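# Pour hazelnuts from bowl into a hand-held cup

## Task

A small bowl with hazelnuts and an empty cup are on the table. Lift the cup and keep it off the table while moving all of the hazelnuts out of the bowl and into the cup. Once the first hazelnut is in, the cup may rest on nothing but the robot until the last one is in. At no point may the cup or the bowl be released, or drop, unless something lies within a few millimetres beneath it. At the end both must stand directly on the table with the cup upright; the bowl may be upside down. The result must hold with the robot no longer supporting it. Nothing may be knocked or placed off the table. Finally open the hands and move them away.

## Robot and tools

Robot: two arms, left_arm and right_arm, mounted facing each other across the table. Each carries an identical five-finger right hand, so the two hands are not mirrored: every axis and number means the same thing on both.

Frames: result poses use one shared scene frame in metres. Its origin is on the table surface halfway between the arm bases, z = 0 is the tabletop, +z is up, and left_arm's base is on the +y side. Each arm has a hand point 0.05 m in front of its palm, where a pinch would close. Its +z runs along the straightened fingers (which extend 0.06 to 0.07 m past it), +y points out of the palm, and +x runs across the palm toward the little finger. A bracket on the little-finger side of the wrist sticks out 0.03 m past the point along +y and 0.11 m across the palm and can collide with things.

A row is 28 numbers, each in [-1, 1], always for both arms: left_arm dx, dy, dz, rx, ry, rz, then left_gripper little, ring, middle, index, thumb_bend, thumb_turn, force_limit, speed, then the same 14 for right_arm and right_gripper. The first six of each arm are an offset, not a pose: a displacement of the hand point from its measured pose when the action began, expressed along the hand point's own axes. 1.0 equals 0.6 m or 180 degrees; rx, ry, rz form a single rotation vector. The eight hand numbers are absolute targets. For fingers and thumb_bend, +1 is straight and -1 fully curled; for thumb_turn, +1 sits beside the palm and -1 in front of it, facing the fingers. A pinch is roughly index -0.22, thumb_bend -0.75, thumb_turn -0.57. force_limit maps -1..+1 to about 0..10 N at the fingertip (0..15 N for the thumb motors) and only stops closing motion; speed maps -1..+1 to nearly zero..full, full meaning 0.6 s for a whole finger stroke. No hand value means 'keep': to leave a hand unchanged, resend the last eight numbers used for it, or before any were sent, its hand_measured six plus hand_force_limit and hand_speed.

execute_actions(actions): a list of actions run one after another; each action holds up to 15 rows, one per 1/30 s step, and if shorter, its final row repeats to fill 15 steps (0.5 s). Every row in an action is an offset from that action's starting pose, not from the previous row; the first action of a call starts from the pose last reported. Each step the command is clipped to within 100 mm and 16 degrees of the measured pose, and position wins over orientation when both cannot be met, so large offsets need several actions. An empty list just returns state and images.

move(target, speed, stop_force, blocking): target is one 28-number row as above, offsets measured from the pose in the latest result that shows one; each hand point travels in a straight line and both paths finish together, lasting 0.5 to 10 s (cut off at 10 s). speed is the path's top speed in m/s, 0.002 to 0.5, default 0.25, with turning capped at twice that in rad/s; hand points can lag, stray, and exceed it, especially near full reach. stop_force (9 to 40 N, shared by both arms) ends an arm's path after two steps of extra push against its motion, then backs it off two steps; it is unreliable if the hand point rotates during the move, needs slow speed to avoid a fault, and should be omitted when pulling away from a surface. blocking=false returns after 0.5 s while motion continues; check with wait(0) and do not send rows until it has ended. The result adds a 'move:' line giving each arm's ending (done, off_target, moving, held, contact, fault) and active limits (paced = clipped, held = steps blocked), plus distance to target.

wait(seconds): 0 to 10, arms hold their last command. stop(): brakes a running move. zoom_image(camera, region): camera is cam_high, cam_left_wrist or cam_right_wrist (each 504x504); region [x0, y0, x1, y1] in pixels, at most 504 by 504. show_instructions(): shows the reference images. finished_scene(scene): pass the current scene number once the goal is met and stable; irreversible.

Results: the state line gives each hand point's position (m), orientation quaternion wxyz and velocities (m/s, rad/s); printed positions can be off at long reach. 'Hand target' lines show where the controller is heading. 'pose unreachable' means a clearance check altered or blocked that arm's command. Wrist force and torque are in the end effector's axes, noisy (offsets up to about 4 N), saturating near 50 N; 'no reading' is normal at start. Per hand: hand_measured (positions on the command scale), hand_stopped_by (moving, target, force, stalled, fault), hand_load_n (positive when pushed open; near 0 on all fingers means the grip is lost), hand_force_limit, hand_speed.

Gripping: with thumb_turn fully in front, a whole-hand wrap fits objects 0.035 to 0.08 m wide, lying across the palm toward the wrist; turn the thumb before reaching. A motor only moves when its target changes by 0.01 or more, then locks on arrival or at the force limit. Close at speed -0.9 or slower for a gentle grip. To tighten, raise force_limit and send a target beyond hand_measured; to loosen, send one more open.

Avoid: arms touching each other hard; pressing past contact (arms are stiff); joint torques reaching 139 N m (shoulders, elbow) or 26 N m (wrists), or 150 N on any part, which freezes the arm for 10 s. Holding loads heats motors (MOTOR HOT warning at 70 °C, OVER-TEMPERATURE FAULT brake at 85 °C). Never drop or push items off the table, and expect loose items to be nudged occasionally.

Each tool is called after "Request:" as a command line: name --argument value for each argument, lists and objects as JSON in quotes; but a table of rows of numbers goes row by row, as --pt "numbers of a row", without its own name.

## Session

Request:
execute_actions --actions '[]'

Scene clock: 0.00 s.
left_arm: end_effector_position=(+0.3212, +0.4296, +0.4732) hand_measured=(+1.000, +1.000, +1.000, +1.000, +1.000, +1.000) hand_load_n=(+0.0, +0.0, +0.0, +0.0, +0.0, +0.0) hand_stopped_by=(target, target, target, target, target, target) hand_force_limit=0.00 hand_speed=-0.80 end_effector_quat_wxyz=(+0.006, +0.401, +0.916, +0.006) end_effector_velocity=(-0.000, -0.000, +0.000) end_effector_angular_velocity=(-0.001, +0.001, -0.001) | right_arm: end_effector_position=(+0.1671, -0.3174, +0.4770) hand_measured=(+1.000, +1.000, +1.000, +1.000, +1.000, +1.000) hand_load_n=(+0.0, +0.0, +0.0, +0.0, +0.0, +0.0) hand_stopped_by=(target, target, target, target, target, target) hand_force_limit=0.00 hand_speed=-0.80 end_effector_quat_wxyz=(-0.017, -0.263, +0.964, -0.006) end_effector_velocity=(-0.000, -0.000, +0.000) end_effector_angular_velocity=(+0.000, -0.000, -0.000)
Joint positions: left_arm=[ 0.538 -1.7    1.339  1.93   1.554 -1.878] | right_arm=[-1.174 -1.713  1.343  1.974  1.584 -1.864]
Joint velocities: left_arm=[-0.001 -0.    -0.     0.     0.001 -0.   ] | right_arm=[-0. -0. -0.  0. -0.  0.]
Motor temperatures (°C, as the motors report them): left_arm=[28 29 31 33 38 36] | right_arm=[30 30 31 38 37 39]
Wrist force (N, on the end effector, along its own x y z axes, offset not removed): no reading
Wrist torque (N m, same axes, about the end effector's origin, offset not removed): no reading
Hand target (left_arm): +0.321, +0.430, +0.473; +0.006, +0.401, +0.916, +0.006
Hand target (right_arm): +0.167, -0.317, +0.477; -0.017, -0.263, +0.964, -0.006

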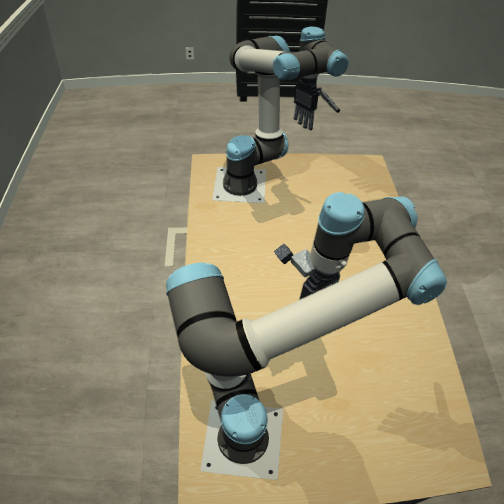

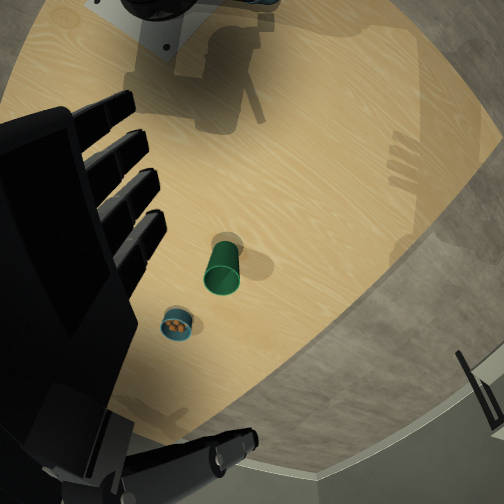

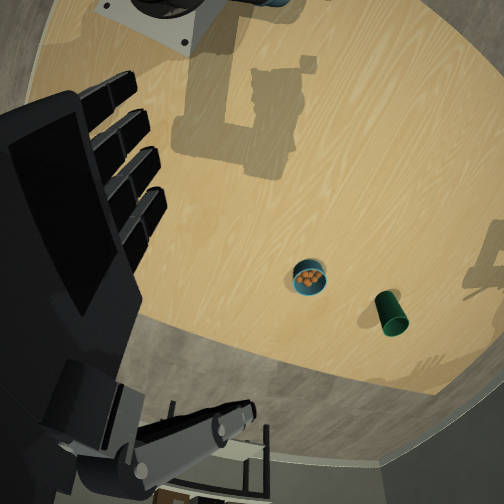

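Request:
zoom_image --camera "cam_right_wrist" --region '[270, 230, 430, 350]'

Request:
zoom_image --camera "cam_left_wrist" --region '[140, 225, 270, 355]'

Region (270, 230, 430, 350) of cam_right_wrist's 504x504 image, scaled by 3.150, with more detail than that image has; it fills the top 378 rows of this view, and the rest is white.

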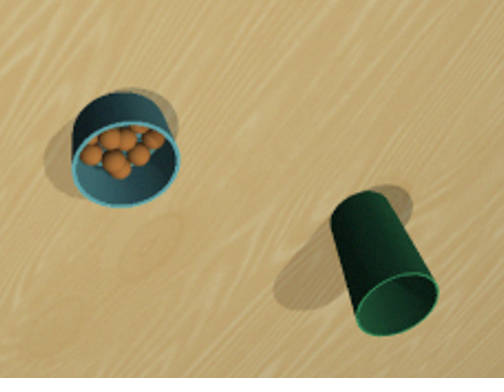

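Region (140, 225, 270, 355) of cam_left_wrist's 504x504 image, scaled by 3.877, with more detail than that image has.

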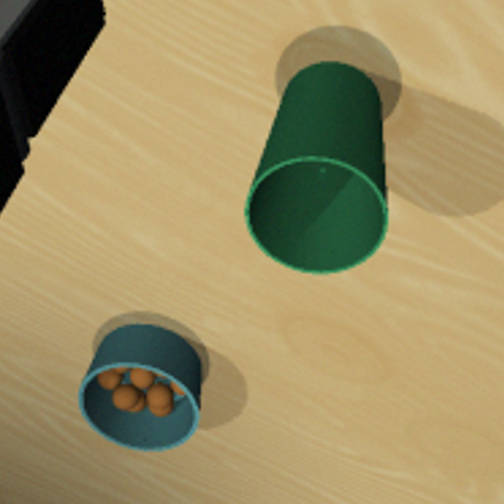

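Request:
move --target '[-0.1753, -0.0575, 0.289, 0.2123, -0.1732, -0.4518, 1, 1, 1, 1, 1, -1, 0, 0, -0.3268, 0.0027, 0.2835, -0.2469, -0.1042, 0.3949, 1, 1, 1, 1, 1, -1, 0, 0]' --speed 0.4

Scene clock: 90.73 s.
left_arm: end_effector_position=(+0.3699, +0.3296, +0.3000) hand_measured=(+1.000, +1.000, +1.000, +1.000, +1.000, -1.000) hand_load_n=(+0.0, +0.0, +0.0, +0.0, +0.0, +0.0) hand_stopped_by=(target, target, target, target, target, target) hand_force_limit=0.00 hand_speed=0.00 end_effector_quat_wxyz=(-0.110, +0.303, -0.872, +0.369) end_effector_velocity=(-0.000, -0.001, -0.001) end_effector_angular_velocity=(-0.001, -0.002, +0.004) | right_arm: end_effector_position=(+0.3296, -0.2204, +0.3000) hand_measured=(+1.000, +1.000, +1.000, +1.000, +1.000, -1.000) hand_load_n=(+0.0, +0.0, +0.0, +0.0, +0.0, +0.0) hand_stopped_by=(target, target, target, target, target, target) hand_force_limit=0.00 hand_speed=0.00 end_effector_quat_wxyz=(+0.041, +0.355, +0.860, +0.365) end_effector_velocity=(+0.001, +0.000, -0.001) end_effector_angular_velocity=(-0.002, -0.000, -0.013)
Joint positions: left_arm=[ 0.632 -1.807  1.769  0.821  1.506 -3.252] | right_arm=[-1.185 -1.773  1.97   0.813  1.038 -0.401]
Joint velocities: left_arm=[-0.007 -0.002  0.004 -0.003 -0.009 -0.006] | right_arm=[ 0.012  0.001 -0.    -0.012  0.015  0.023]
Motor temperatures (°C, as the motors report them): left_arm=[28 29 31 33 38 36] | right_arm=[30 30 31 38 37 39]
Wrist force (N, on the end effector, along its own x y z axes, offset not removed): left_arm=[0.6 1.8 -5.1] | right_arm=[-1.4 1.0 -0.6]
Wrist torque (N m, same axes, about the end effector's origin, offset not removed): left_arm=[0.73 -0.07 0.21] | right_arm=[0.26 0.24 0.00]
Hand target (left_arm): +0.370, +0.330, +0.300; +0.110, -0.303, +0.872, -0.369
Hand target (right_arm): +0.330, -0.220, +0.300; +0.042, +0.355, +0.859, +0.365
Off the commanded pose (left_arm): 0.000 m, 0 deg.
Off the commanded pose (right_arm): 0.001 m, 0 deg.
move: done

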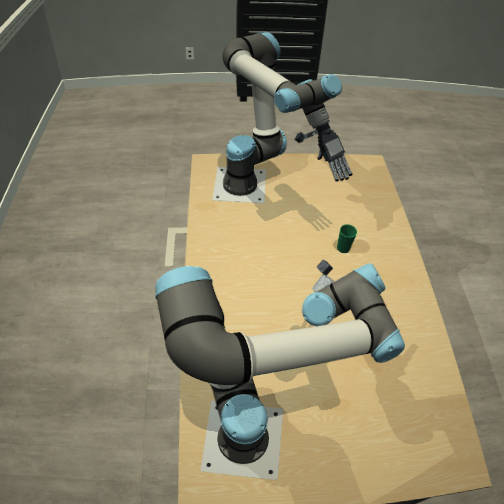

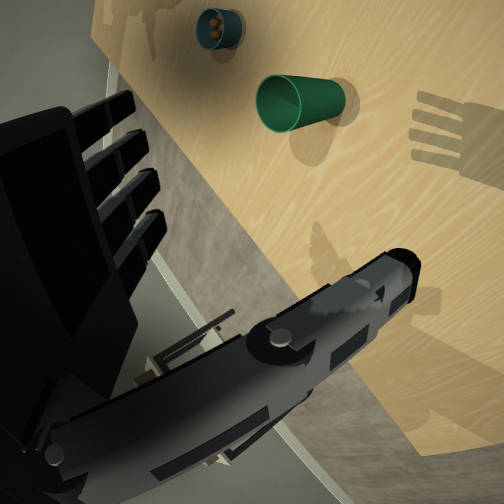

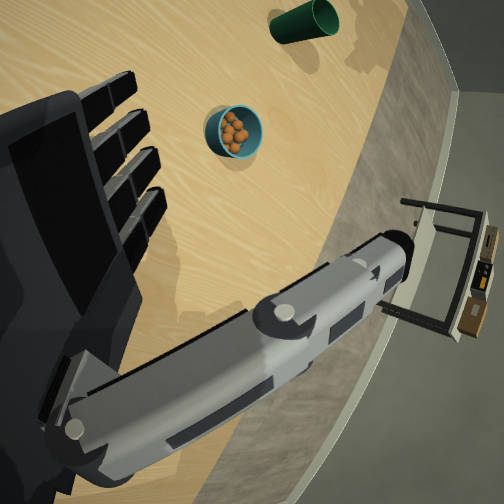

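Request:
move --target '[0.0547, 0.2152, 0.39, 0.185, 0.1997, -0.4572, 1, 1, 1, 1, 1, -1, 0, 0, -0.0732, -0.1475, 0.431, -0.172, 0.2181, 0.3888, 1, 1, 1, 1, 1, -1, 0, 0]' --speed 0.3

Scene clock: 115.37 s.
left_arm: end_effector_position=(+0.3836, +0.2449, +0.0452) hand_measured=(+1.000, +1.000, +1.000, +1.000, +1.000, -1.000) hand_load_n=(+0.0, +0.0, +0.0, +0.0, +0.0, +0.0) hand_stopped_by=(target, target, target, target, target, target) hand_force_limit=0.00 hand_speed=0.00 end_effector_quat_wxyz=(+0.326, +0.628, -0.328, +0.626) end_effector_velocity=(+0.000, -0.001, -0.001) end_effector_angular_velocity=(-0.012, -0.003, +0.004) | right_arm: end_effector_position=(+0.3959, -0.1369, +0.0449) hand_measured=(+1.000, +1.000, +1.000, +1.000, +1.000, -1.000) hand_load_n=(+0.0, +0.0, +0.0, +0.0, +0.0, +0.0) hand_stopped_by=(target, target, target, target, target, target) hand_force_limit=0.00 hand_speed=0.00 end_effector_quat_wxyz=(-0.353, +0.613, +0.356, +0.611) end_effector_velocity=(+0.000, +0.000, -0.001) end_effector_angular_velocity=(+0.006, -0.001, -0.004)
Joint positions: left_arm=[ 0.881 -1.221  2.603 -1.378  1.743 -4.712] | right_arm=[-1.011 -1.158  2.433 -1.27   0.925  1.565]
Joint velocities: left_arm=[-0.007  0.019  0.006 -0.037 -0.011 -0.006] | right_arm=[ 0.003  0.009  0.001 -0.017  0.007  0.006]
Motor temperatures (°C, as the motors report them): left_arm=[28 29 31 33 38 36] | right_arm=[30 30 31 38 37 39]
Wrist force (N, on the end effector, along its own x y z axes, offset not removed): left_arm=[1.1 1.4 -2.1] | right_arm=[-1.5 0.3 -0.3]
Wrist torque (N m, same axes, about the end effector's origin, offset not removed): left_arm=[0.27 -0.25 0.30] | right_arm=[0.05 0.14 -0.04]
Hand target (left_arm): +0.384, +0.245, +0.045; +0.327, +0.628, -0.327, +0.626
Hand target (right_arm): +0.396, -0.137, +0.045; -0.353, +0.613, +0.355, +0.611
Off the commanded pose (left_arm): 0.001 m, 0 deg.
Off the commanded pose (right_arm): 0.001 m, 0 deg.
move: done

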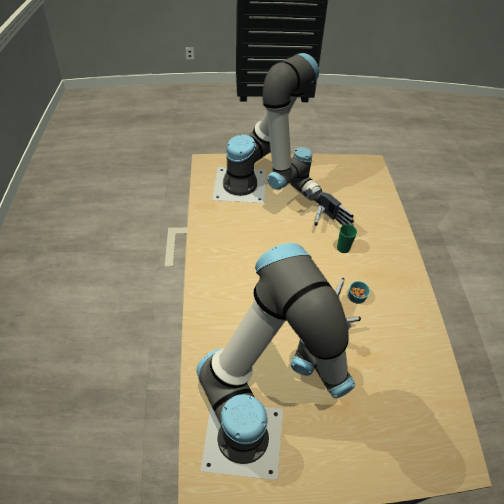

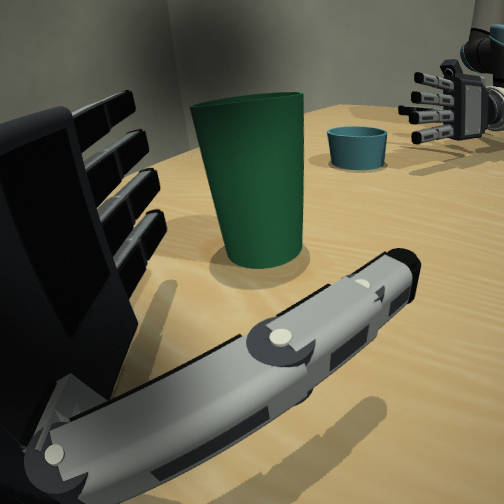

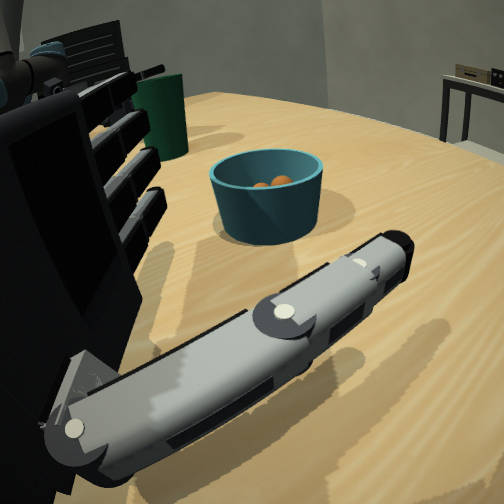

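Request:
zoom_image --camera "cam_left_wrist" --region '[150, 60, 400, 310]'

Request:
zoom_image --camera "cam_right_wrist" --region '[120, 50, 370, 300]'

Region (150, 60, 400, 310) of cam_left_wrist's 504x504 image, scaled by 2.016, with more detail than that image has.

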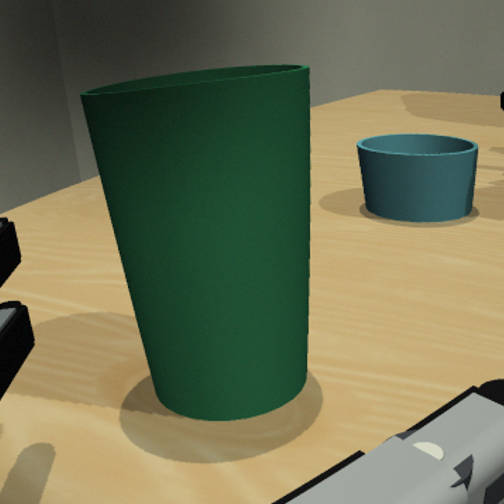

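Region (120, 50, 370, 300) of cam_right_wrist's 504x504 image, scaled by 2.016, with more detail than that image has.

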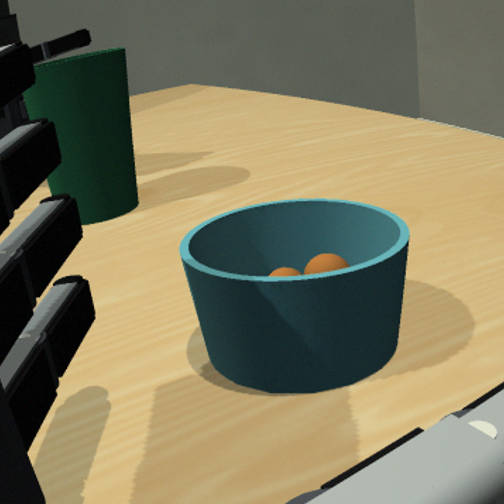

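Request:
move --target '[-0.0337, 0.013, 0.143, 0, 0, 0, 1, 1, 1, 1, 1, -1, 0, 0, -0.0403, 0.024, 0.152, 0, 0, 0, 1, 1, 1, 1, 1, -1, 0, 0]' --speed 0.08

Scene clock: 128.30 s.
left_arm: end_effector_position=(+0.4263, +0.1703, +0.0248) hand_measured=(+1.000, +1.000, +1.000, +1.000, +1.000, -1.000) hand_load_n=(+0.0, +0.0, +0.0, +0.0, +0.0, +0.0) hand_stopped_by=(target, target, target, target, target, target) hand_force_limit=0.00 hand_speed=0.00 end_effector_quat_wxyz=(+0.326, +0.628, -0.328, +0.626) end_effector_velocity=(+0.001, -0.001, -0.000) end_effector_angular_velocity=(+0.000, -0.001, +0.002) | right_arm: end_effector_position=(+0.4537, -0.0653, +0.0204) hand_measured=(+1.000, +1.000, +1.000, +1.000, +1.000, -1.000) hand_load_n=(+0.0, +0.0, +0.0, +0.0, +0.0, +0.0) hand_stopped_by=(target, target, target, target, target, target) hand_force_limit=0.00 hand_speed=0.00 end_effector_quat_wxyz=(-0.353, +0.613, +0.356, +0.611) end_effector_velocity=(+0.001, +0.002, -0.000) end_effector_angular_velocity=(-0.001, -0.002, +0.001)
Joint positions: left_arm=[ 0.806 -1.08   2.411 -1.328  1.669 -4.712] | right_arm=[-0.896 -0.98   2.166 -1.181  1.039  1.566]
Joint velocities: left_arm=[-0.001  0.003 -0.004  0.001 -0.002  0.001] | right_arm=[ 0.003  0.004 -0.006  0.002  0.002 -0.002]
Motor temperatures (°C, as the motors report them): left_arm=[28 29 31 33 38 36] | right_arm=[30 30 31 38 37 39]
Wrist force (N, on the end effector, along its own x y z axes, offset not removed): left_arm=[2.5 -0.1 -0.6] | right_arm=[1.4 3.7 0.8]
Wrist torque (N m, same axes, about the end effector's origin, offset not removed): left_arm=[0.07 -0.60 0.29] | right_arm=[0.48 -0.22 0.20]
Hand target (left_arm): +0.426, +0.170, +0.025; +0.326, +0.628, -0.328, +0.626
Hand target (right_arm): +0.454, -0.065, +0.020; -0.353, +0.613, +0.356, +0.611
Off the commanded pose (left_arm): 0.000 m, 0 deg.
Off the commanded pose (right_arm): 0.000 m, 0 deg.
move: done

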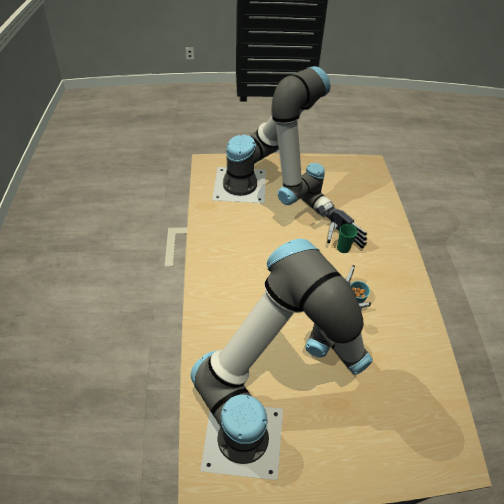

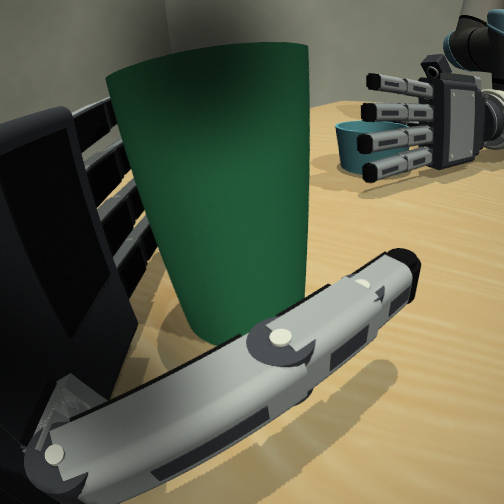

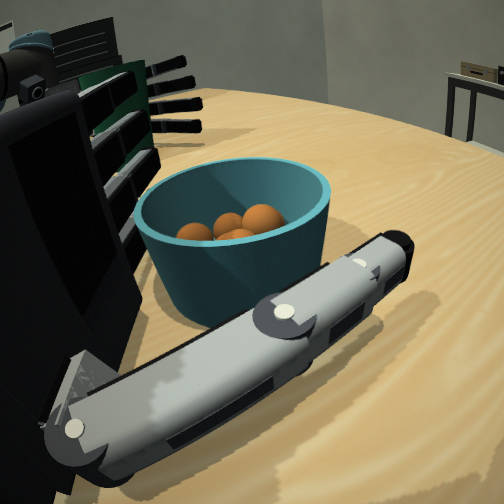

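Request:
move --target '[0, 0.005, 0.009, 0, 0, 0, -1, -1, -1, -1, -1, -1, -0.2, -0.7, 0, 0.007, 0.009, 0, 0, 0, 1, 1, 0, 0, 0, -1, -0.1, -0.75]' --speed 0.02

Scene clock: 134.37 s.
left_arm: end_effector_position=(+0.4269, +0.1642, +0.0248) hand_measured=(+0.136, +0.104, +0.070, +0.038, +0.446, -1.000) hand_load_n=(+0.0, +1.5, +3.0, +7.0, +10.5, +1.0) hand_stopped_by=(force, force, force, force, force, target) hand_force_limit=-0.20 hand_speed=-0.70 end_effector_quat_wxyz=(+0.326, +0.628, -0.328, +0.626) end_effector_velocity=(-0.000, +0.001, -0.000) end_effector_angular_velocity=(+0.000, +0.001, +0.000) | right_arm: end_effector_position=(+0.4600, -0.0627, +0.0204) hand_measured=(+1.000, +1.000, +0.350, +0.308, +0.600, -1.000) hand_load_n=(+0.0, +0.0, +2.5, +5.0, +8.5, +0.5) hand_stopped_by=(target, target, force, force, force, target) hand_force_limit=-0.10 hand_speed=-0.75 end_effector_quat_wxyz=(-0.353, +0.613, +0.356, +0.611) end_effector_velocity=(+0.000, +0.000, +0.001) end_effector_angular_velocity=(+0.000, -0.002, -0.000)
Joint positions: left_arm=[ 0.794 -1.077  2.402 -1.322  1.657 -4.712] | right_arm=[-0.898 -0.973  2.148 -1.17   1.037  1.566]
Joint velocities: left_arm=[ 0.001 -0.     0.001 -0.     0.    -0.001] | right_arm=[-0.    -0.001 -0.    -0.     0.    -0.001]
Motor temperatures (°C, as the motors report them): left_arm=[28 29 31 33 38 36] | right_arm=[30 30 31 38 37 39]
Wrist force (N, on the end effector, along its own x y z axes, offset not removed): left_arm=[-1.5 1.4 -1.4] | right_arm=[1.4 -1.4 -2.9]
Wrist torque (N m, same axes, about the end effector's origin, offset not removed): left_arm=[0.46 0.00 0.17] | right_arm=[0.14 -0.23 -0.06]
Hand target (left_arm): +0.427, +0.164, +0.025; +0.326, +0.628, -0.328, +0.626
Hand target (right_arm): +0.460, -0.063, +0.020; -0.353, +0.613, +0.356, +0.611
Off the commanded pose (left_arm): 0.000 m, 0 deg.
Off the commanded pose (right_arm): 0.000 m, 0 deg.
move: done

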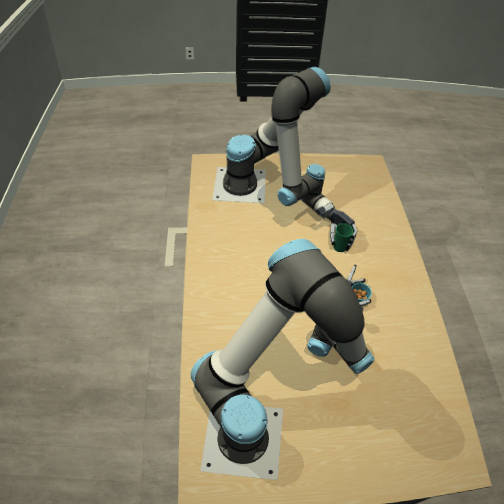

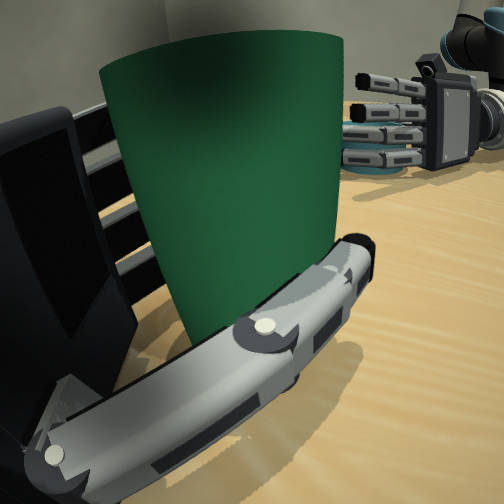

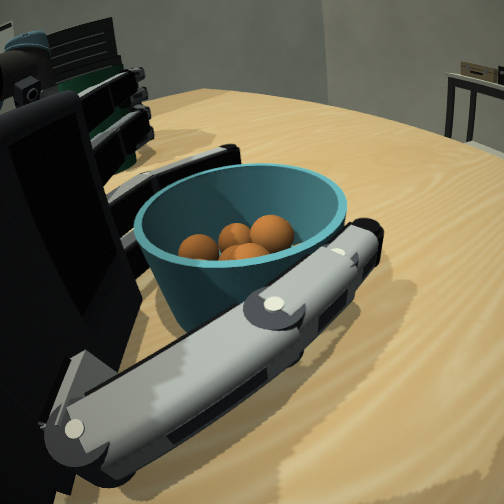

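Request:
zoom_image --camera "cam_left_wrist" --region '[330, 50, 504, 200]'

Request:
zoom_image --camera "cam_right_wrist" --region '[80, 100, 400, 400]'

Region (330, 50, 504, 200) of cam_left_wrist's 504x504 image, scaled by 2.897, with more detail than that image has; it fills the top 434 rows of this view, and the rest is white.

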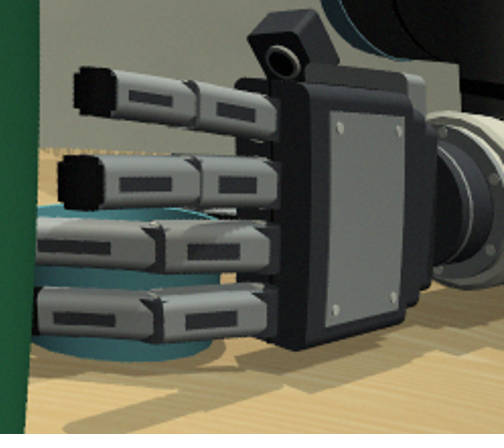

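Region (80, 100, 400, 400) of cam_right_wrist's 504x504 image, scaled by 1.575, with more detail than that image has; it fills the top 472 rows of this view, and the rest is white.

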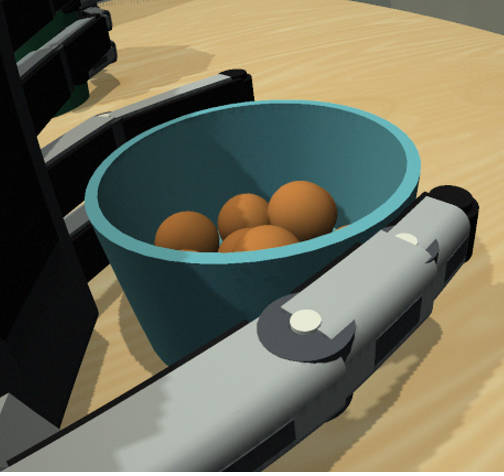

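Request:
move --target '[0.09, 0.06, 0.0, -0.0556, 0, 0, -1, -1, -1, -1, -1, -1, -0.2, -0.7, 0, 0, 0, 0, 0, 0, 1, 1, -0.05, -0.05, 0, -1, 0.0, -0.92]' --speed 0.1

Scene clock: 142.77 s.
left_arm: end_effector_position=(+0.3975, +0.1435, +0.0785) hand_measured=(+0.136, +0.104, +0.070, +0.038, +0.446, -1.000) hand_load_n=(+0.0, +1.5, +3.0, +7.0, +10.5, +1.0) hand_stopped_by=(force, force, force, force, force, target) hand_force_limit=-0.20 hand_speed=-0.70 end_effector_quat_wxyz=(+0.380, +0.597, -0.381, +0.595) end_effector_velocity=(-0.000, -0.000, +0.002) end_effector_angular_velocity=(+0.001, -0.002, -0.005) | right_arm: end_effector_position=(+0.4600, -0.0627, +0.0204) hand_measured=(+1.000, +1.000, +0.340, +0.306, +0.602, -1.000) hand_load_n=(+0.0, +0.0, +5.0, +4.0, +10.0, +1.0) hand_stopped_by=(target, target, force, force, force, target) hand_force_limit=0.00 hand_speed=-0.92 end_effector_quat_wxyz=(-0.353, +0.613, +0.356, +0.611) end_effector_velocity=(+0.000, -0.000, -0.000) end_effector_angular_velocity=(+0.001, +0.001, -0.000)
Joint positions: left_arm=[ 0.811 -1.228  2.348 -1.115  1.847 -4.712] | right_arm=[-0.898 -0.973  2.148 -1.17   1.037  1.566]
Joint velocities: left_arm=[ 0.001 -0.005 -0.003  0.008  0.007  0.002] | right_arm=[-0.     0.     0.    -0.     0.     0.001]
Motor temperatures (°C, as the motors report them): left_arm=[28 29 31 33 38 36] | right_arm=[30 30 31 38 37 39]
Wrist force (N, on the end effector, along its own x y z axes, offset not removed): left_arm=[-0.2 2.0 -1.5] | right_arm=[0.9 -1.9 1.0]
Wrist torque (N m, same axes, about the end effector's origin, offset not removed): left_arm=[0.53 -0.10 0.30] | right_arm=[-0.38 -0.33 0.01]
Hand target (left_arm): +0.397, +0.143, +0.079; +0.380, +0.597, -0.381, +0.595
Hand target (right_arm): +0.460, -0.063, +0.020; -0.353, +0.613, +0.356, +0.611
Off the commanded pose (left_arm): 0.000 m, 0 deg.
Off the commanded pose (right_arm): 0.000 m, 0 deg.
move: done

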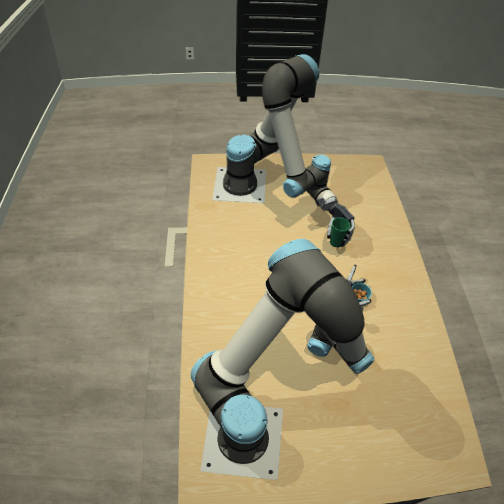

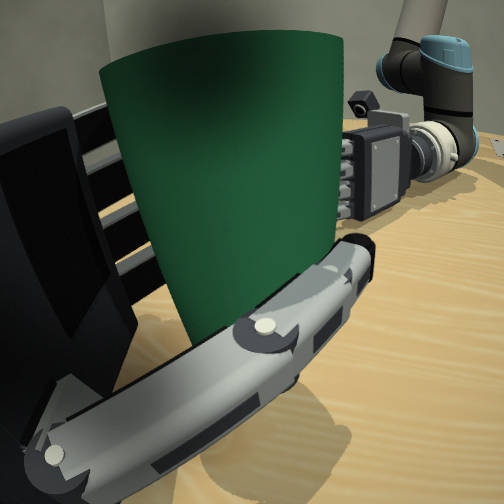

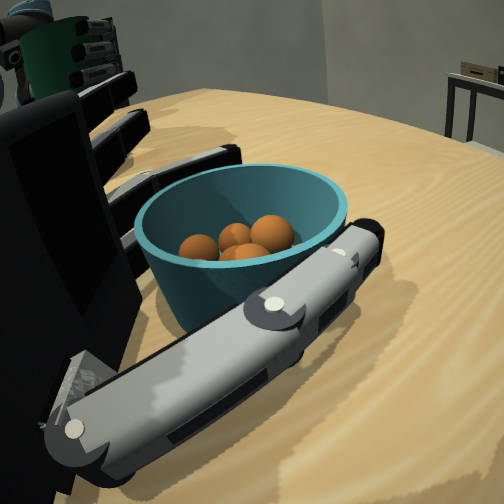

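Request:
move --target '[0, 0, 0, 0, 0, 0, -1, -1, -1, -1, -1, -1, -0.2, -0.7, 0.3827, -0.2478, -0.1373, 0.1093, -0.0242, 0.1374, 1, 1, -0.05, -0.05, 0, -1, 0.0, -0.92]' --speed 0.14

Scene clock: 158.93 s.
left_arm: end_effector_position=(+0.3975, +0.1435, +0.0785) hand_measured=(+0.136, +0.104, +0.070, +0.038, +0.446, -1.000) hand_load_n=(+0.0, +1.5, +3.0, +7.0, +10.5, +1.0) hand_stopped_by=(force, force, force, force, force, target) hand_force_limit=-0.20 hand_speed=-0.70 end_effector_quat_wxyz=(+0.380, +0.597, -0.381, +0.595) end_effector_velocity=(-0.001, -0.000, +0.000) end_effector_angular_velocity=(-0.000, +0.001, -0.001) | right_arm: end_effector_position=(+0.2904, -0.0587, +0.2497) hand_measured=(+1.000, +1.000, +0.340, +0.306, +0.602, -1.000) hand_load_n=(+0.0, +0.0, +5.0, +4.0, +10.0, +1.5) hand_stopped_by=(target, target, force, force, force, target) hand_force_limit=0.00 hand_speed=-0.92 end_effector_quat_wxyz=(-0.560, +0.628, +0.328, +0.429) end_effector_velocity=(-0.001, -0.000, +0.002) end_effector_angular_velocity=(+0.000, +0.003, +0.003)
Joint positions: left_arm=[ 0.811 -1.228  2.348 -1.115  1.847 -4.712] | right_arm=[-0.911 -1.688  2.167 -0.471  0.675  2.   ]
Joint velocities: left_arm=[-0.001  0.     0.    -0.    -0.    -0.001] | right_arm=[-0.001 -0.003 -0.003  0.007 -0.004  0.003]
Motor temperatures (°C, as the motors report them): left_arm=[28 29 31 33 38 36] | right_arm=[30 30 31 38 37 39]
Wrist force (N, on the end effector, along its own x y z axes, offset not removed): left_arm=[-1.2 1.0 -1.7] | right_arm=[0.0 -0.2 2.7]
Wrist torque (N m, same axes, about the end effector's origin, offset not removed): left_arm=[0.39 -0.05 0.15] | right_arm=[-0.25 -0.16 0.14]
Hand target (left_arm): +0.397, +0.144, +0.078; +0.380, +0.597, -0.381, +0.595
Hand target (right_arm): +0.290, -0.059, +0.250; -0.560, +0.628, +0.328, +0.429
Off the commanded pose (left_arm): 0.000 m, 0 deg.
Off the commanded pose (right_arm): 0.001 m, 0 deg.
move: done

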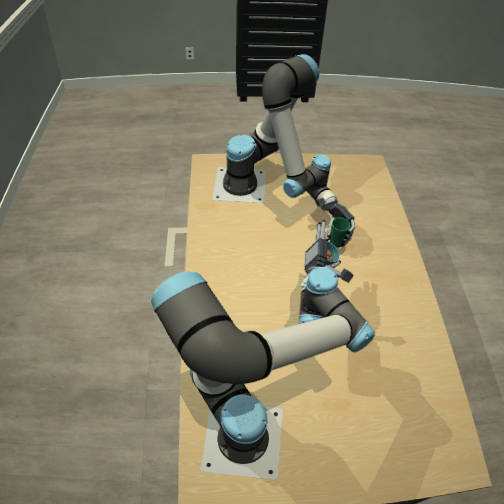

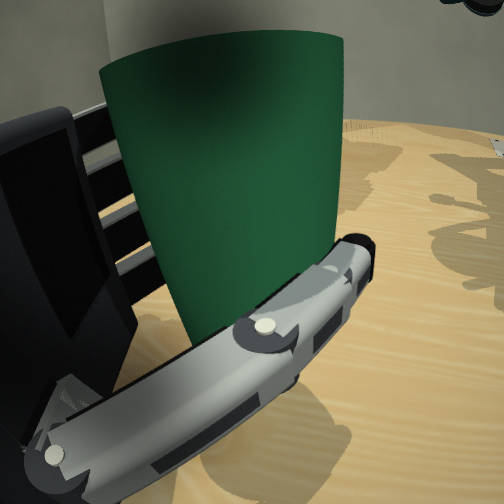

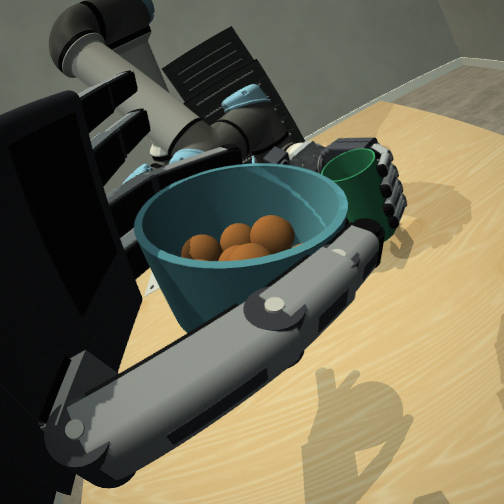

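Request:
move --target '[0.0208, 0.1745, 0.3337, -0.081, 0.022, 0.1659, -1, -1, -1, -1, -1, -1, -0.2, -0.7, -0.042, 0.031, 0, 0, 0, 0.1111, 1, 1, -0.05, -0.05, 0, -1, 0.0, -0.92]' --speed 0.14

Scene clock: 182.80 s.
left_arm: end_effector_position=(+0.3872, -0.0818, +0.0903) hand_measured=(+0.136, +0.104, +0.070, +0.038, +0.446, -1.000) hand_load_n=(+0.0, +1.5, +3.0, +7.0, +10.5, +1.0) hand_stopped_by=(force, force, force, force, force, target) hand_force_limit=-0.20 hand_speed=-0.70 end_effector_quat_wxyz=(+0.299, +0.406, -0.580, +0.640) end_effector_velocity=(-0.001, -0.003, -0.000) end_effector_angular_velocity=(+0.004, -0.004, -0.004) | right_arm: end_effector_position=(+0.2965, -0.0600, +0.2190) hand_measured=(+1.000, +1.000, +0.340, +0.306, +0.602, -1.000) hand_load_n=(+0.0, +0.0, +5.0, +4.0, +10.0, +1.5) hand_stopped_by=(target, target, force, force, force, target) hand_force_limit=0.00 hand_speed=-0.92 end_effector_quat_wxyz=(-0.626, +0.676, +0.214, +0.325) end_effector_velocity=(-0.000, +0.000, -0.000) end_effector_angular_velocity=(+0.001, +0.004, +0.000)
Joint positions: left_arm=[ 0.567 -1.04   1.841 -0.797  1.864 -4.189] | right_arm=[-0.965 -1.626  2.168 -0.534  0.621  2.348]
Joint velocities: left_arm=[-0.002  0.003 -0.008  0.009  0.002  0.006] | right_arm=[-0.     0.001  0.    -0.001 -0.     0.004]
Motor temperatures (°C, as the motors report them): left_arm=[28 29 31 33 38 36] | right_arm=[30 30 31 38 37 39]
Wrist force (N, on the end effector, along its own x y z axes, offset not removed): left_arm=[0.5 2.2 -0.1] | right_arm=[0.7 1.2 0.1]
Wrist torque (N m, same axes, about the end effector's origin, offset not removed): left_arm=[0.40 -0.21 0.19] | right_arm=[0.17 -0.22 0.08]
Hand target (left_arm): +0.387, -0.082, +0.090; +0.299, +0.406, -0.580, +0.640
Hand target (right_arm): +0.296, -0.060, +0.219; +0.626, -0.676, -0.214, -0.325
Off the commanded pose (left_arm): 0.001 m, 0 deg.
Off the commanded pose (right_arm): 0.000 m, 0 deg.
move: done

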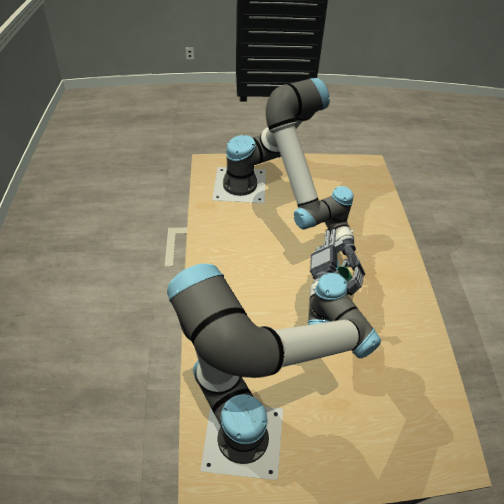

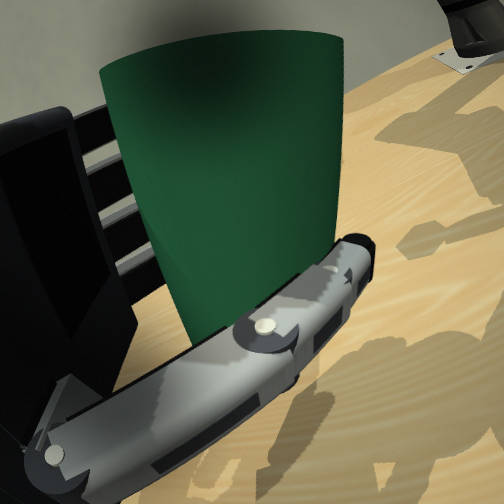

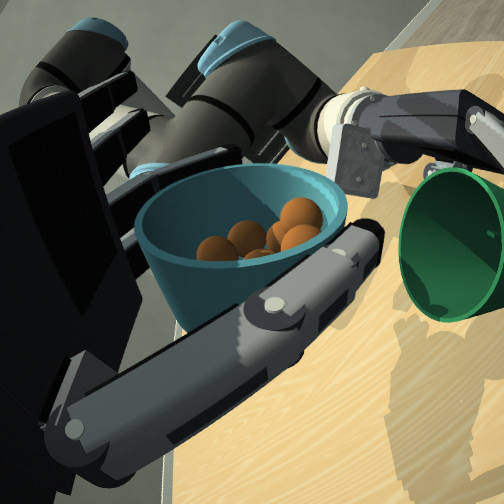

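Request:
execute_actions --actions '[]'

Scene clock: 197.53 s.
left_arm: end_effector_position=(+0.3872, -0.0821, +0.0903) hand_measured=(+0.136, +0.104, +0.070, +0.038, +0.446, -1.000) hand_load_n=(+0.0, +1.5, +3.0, +7.0, +10.5, +1.0) hand_stopped_by=(force, force, force, force, force, target) hand_force_limit=-0.20 hand_speed=-0.70 end_effector_quat_wxyz=(+0.299, +0.406, -0.580, +0.640) end_effector_velocity=(-0.000, -0.000, +0.000) end_effector_angular_velocity=(+0.000, +0.001, -0.000) | right_arm: end_effector_position=(+0.2965, -0.0600, +0.2190) hand_measured=(+1.000, +1.000, +0.340, +0.306, +0.602, -1.000) hand_load_n=(+0.0, +0.0, +5.0, +4.0, +10.0, +1.5) hand_stopped_by=(target, target, force, force, force, target) hand_force_limit=0.00 hand_speed=-0.92 end_effector_quat_wxyz=(-0.626, +0.676, +0.214, +0.325) end_effector_velocity=(-0.000, +0.000, -0.000) end_effector_angular_velocity=(-0.001, -0.000, +0.000)
Joint positions: left_arm=[ 0.567 -1.04   1.84  -0.797  1.864 -4.188] | right_arm=[-0.965 -1.626  2.168 -0.534  0.621  2.348]
Joint velocities: left_arm=[-0.    -0.    -0.     0.    -0.    -0.001] | right_arm=[ 0.     0.001 -0.     0.    -0.    -0.001]
Motor temperatures (°C, as the motors report them): left_arm=[28 29 31 33 38 36] | right_arm=[30 30 31 38 37 39]
Wrist force (N, on the end effector, along its own x y z axes, offset not removed): left_arm=[0.8 -1.4 -2.1] | right_arm=[-1.3 3.9 -0.6]
Wrist torque (N m, same axes, about the end effector's origin, offset not removed): left_arm=[-0.01 -0.22 0.25] | right_arm=[0.81 -0.01 0.15]
Hand target (left_arm): +0.387, -0.082, +0.090; +0.299, +0.406, -0.580, +0.640
Hand target (right_arm): +0.296, -0.060, +0.219; +0.626, -0.676, -0.214, -0.325
Off the commanded pose (left_arm): 0.000 m, 0 deg.
Off the commanded pose (right_arm): 0.000 m, 0 deg.

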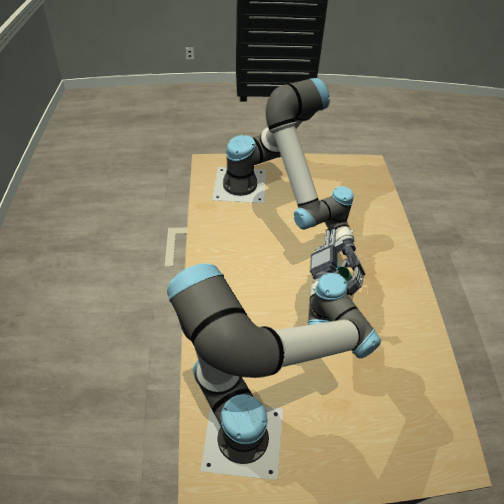

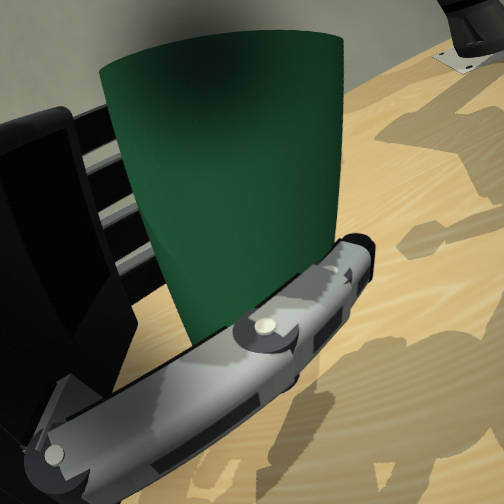

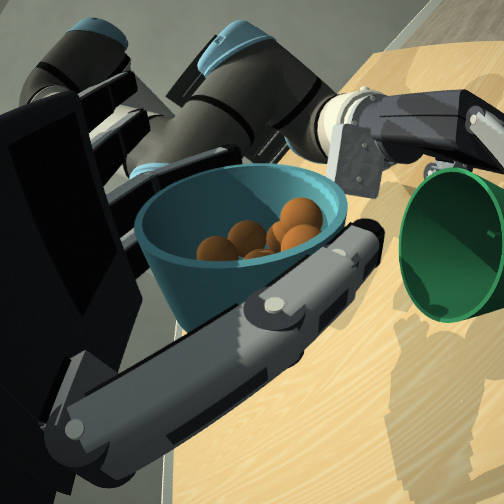

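Request:
move --target '[0,0,0,0,0,0,-1,-1,-1,-1,-1,-1,-0.2,-0.7, -0.0005,0.016,0,0,0,0.0833,1,1,-0.05,-0.05,0,-1,0.0,-0.92]' --speed 0.03

Scene clock: 221.67 s.
left_arm: end_effector_position=(+0.3872, -0.0821, +0.0903) hand_measured=(+0.136, +0.104, +0.070, +0.038, +0.446, -1.000) hand_load_n=(+0.0, +1.5, +3.0, +7.0, +10.5, +1.0) hand_stopped_by=(force, force, force, force, force, target) hand_force_limit=-0.20 hand_speed=-0.70 end_effector_quat_wxyz=(+0.299, +0.406, -0.580, +0.640) end_effector_velocity=(-0.000, +0.000, -0.000) end_effector_angular_velocity=(+0.000, +0.002, -0.001) | right_arm: end_effector_position=(+0.3029, -0.0612, +0.2120) hand_measured=(+1.000, +1.000, +0.340, +0.306, +0.602, -1.000) hand_load_n=(+0.0, +0.0, +5.0, +4.0, +10.0, +1.0) hand_stopped_by=(target, target, force, force, force, target) hand_force_limit=0.00 hand_speed=-0.92 end_effector_quat_wxyz=(-0.663, +0.698, +0.125, +0.241) end_effector_velocity=(+0.000, -0.000, -0.001) end_effector_angular_velocity=(+0.002, +0.014, +0.000)
Joint positions: left_arm=[ 0.567 -1.04   1.84  -0.797  1.864 -4.188] | right_arm=[-1.008 -1.586  2.142 -0.546  0.579  2.608]
Joint velocities: left_arm=[-0.    -0.    -0.     0.001  0.001 -0.001] | right_arm=[-0.002  0.004 -0.001 -0.002 -0.002  0.013]
Motor temperatures (°C, as the motors report them): left_arm=[28 29 31 33 38 36] | right_arm=[30 30 31 38 37 39]
Wrist force (N, on the end effector, along its own x y z axes, offset not removed): left_arm=[-0.7 2.5 -2.4] | right_arm=[-0.2 1.2 -0.9]
Wrist torque (N m, same axes, about the end effector's origin, offset not removed): left_arm=[0.52 -0.01 0.17] | right_arm=[0.21 0.02 0.00]
Hand target (left_arm): +0.387, -0.082, +0.090; +0.299, +0.406, -0.580, +0.640
Hand target (right_arm): +0.303, -0.061, +0.212; +0.663, -0.698, -0.124, -0.241
Off the commanded pose (left_arm): 0.000 m, 0 deg.
Off the commanded pose (right_arm): 0.000 m, 0 deg.
move: done

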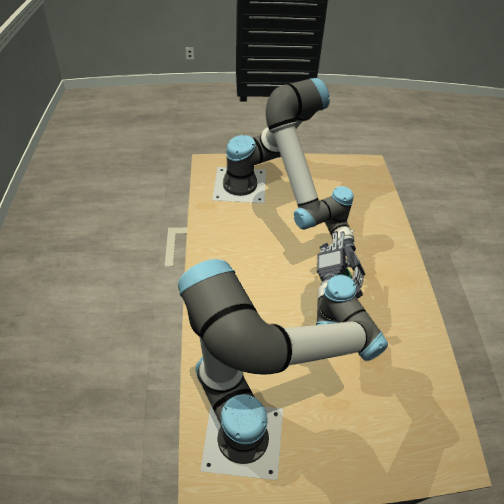

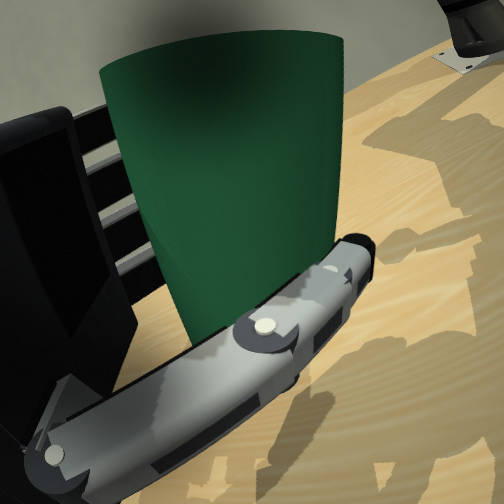

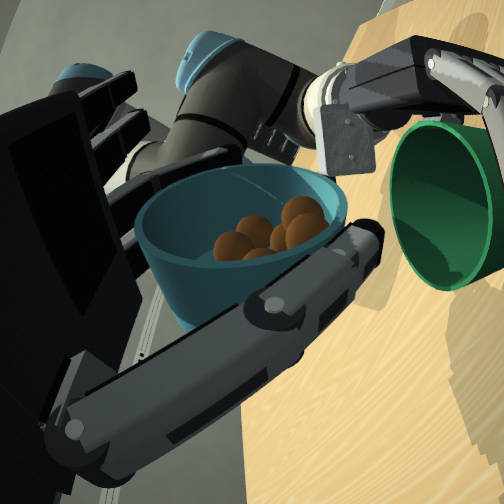

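Request:
move --target '[0,0,0,0,0,0,-1,-1,-1,-1,-1,-1,-0.2,-0.7, 0.008,0.0085,0,0,0,0.0556,1,1,-0.05,-0.05,0,-1,0.0,-0.92]' --speed 0.025

Scene clock: 228.87 s.
left_arm: end_effector_position=(+0.3872, -0.0821, +0.0903) hand_measured=(+0.136, +0.104, +0.070, +0.038, +0.446, -1.000) hand_load_n=(+0.0, +1.5, +3.0, +7.0, +10.5, +1.0) hand_stopped_by=(force, force, force, force, force, target) hand_force_limit=-0.20 hand_speed=-0.70 end_effector_quat_wxyz=(+0.299, +0.406, -0.580, +0.640) end_effector_velocity=(+0.001, +0.000, +0.000) end_effector_angular_velocity=(-0.001, -0.001, +0.002) | right_arm: end_effector_position=(+0.3095, -0.0624, +0.2100) hand_measured=(+1.000, +1.000, +0.340, +0.306, +0.602, -1.000) hand_load_n=(+0.0, +0.0, +5.0, +3.5, +10.0, +1.0) hand_stopped_by=(target, target, force, force, force, target) hand_force_limit=0.00 hand_speed=-0.92 end_effector_quat_wxyz=(-0.681, +0.706, +0.064, +0.183) end_effector_velocity=(+0.000, +0.000, +0.000) end_effector_angular_velocity=(+0.003, +0.010, +0.000)
Joint positions: left_arm=[ 0.567 -1.04   1.84  -0.797  1.864 -4.188] | right_arm=[-1.037 -1.555  2.118 -0.553  0.549  2.781]
Joint velocities: left_arm=[ 0.002 -0.    -0.    -0.    -0.     0.001] | right_arm=[-0.001  0.001 -0.001 -0.002 -0.002  0.012]
Motor temperatures (°C, as the motors report them): left_arm=[28 29 31 33 38 36] | right_arm=[30 30 31 38 37 39]
Wrist force (N, on the end effector, along its own x y z axes, offset not removed): left_arm=[-2.8 0.8 -2.3] | right_arm=[-1.6 1.1 1.9]
Wrist torque (N m, same axes, about the end effector's origin, offset not removed): left_arm=[0.38 0.38 0.12] | right_arm=[0.04 -0.01 -0.08]
Hand target (left_arm): +0.387, -0.082, +0.090; +0.299, +0.406, -0.580, +0.640
Hand target (right_arm): +0.310, -0.062, +0.210; +0.681, -0.706, -0.063, -0.182
Off the commanded pose (left_arm): 0.000 m, 0 deg.
Off the commanded pose (right_arm): 0.000 m, 0 deg.
move: done

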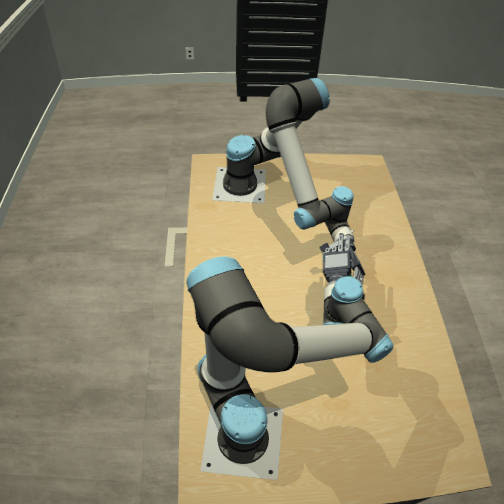

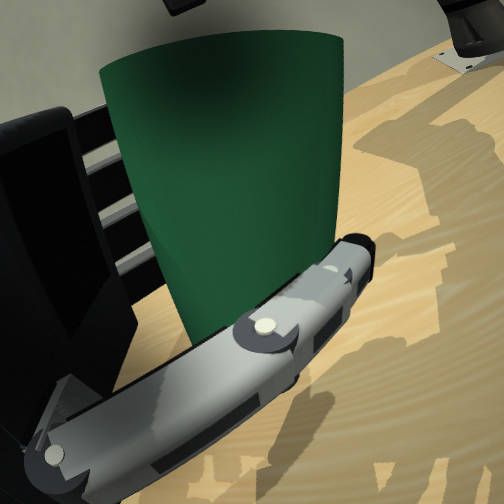

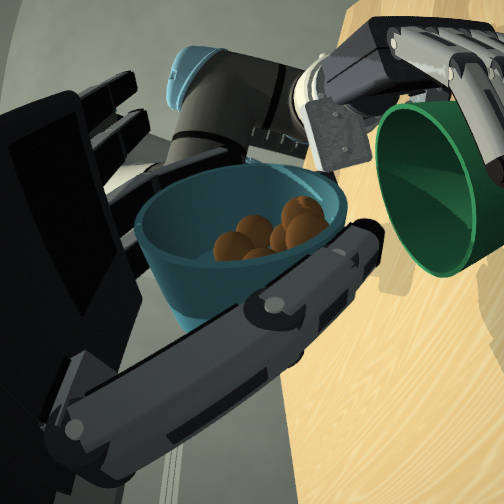

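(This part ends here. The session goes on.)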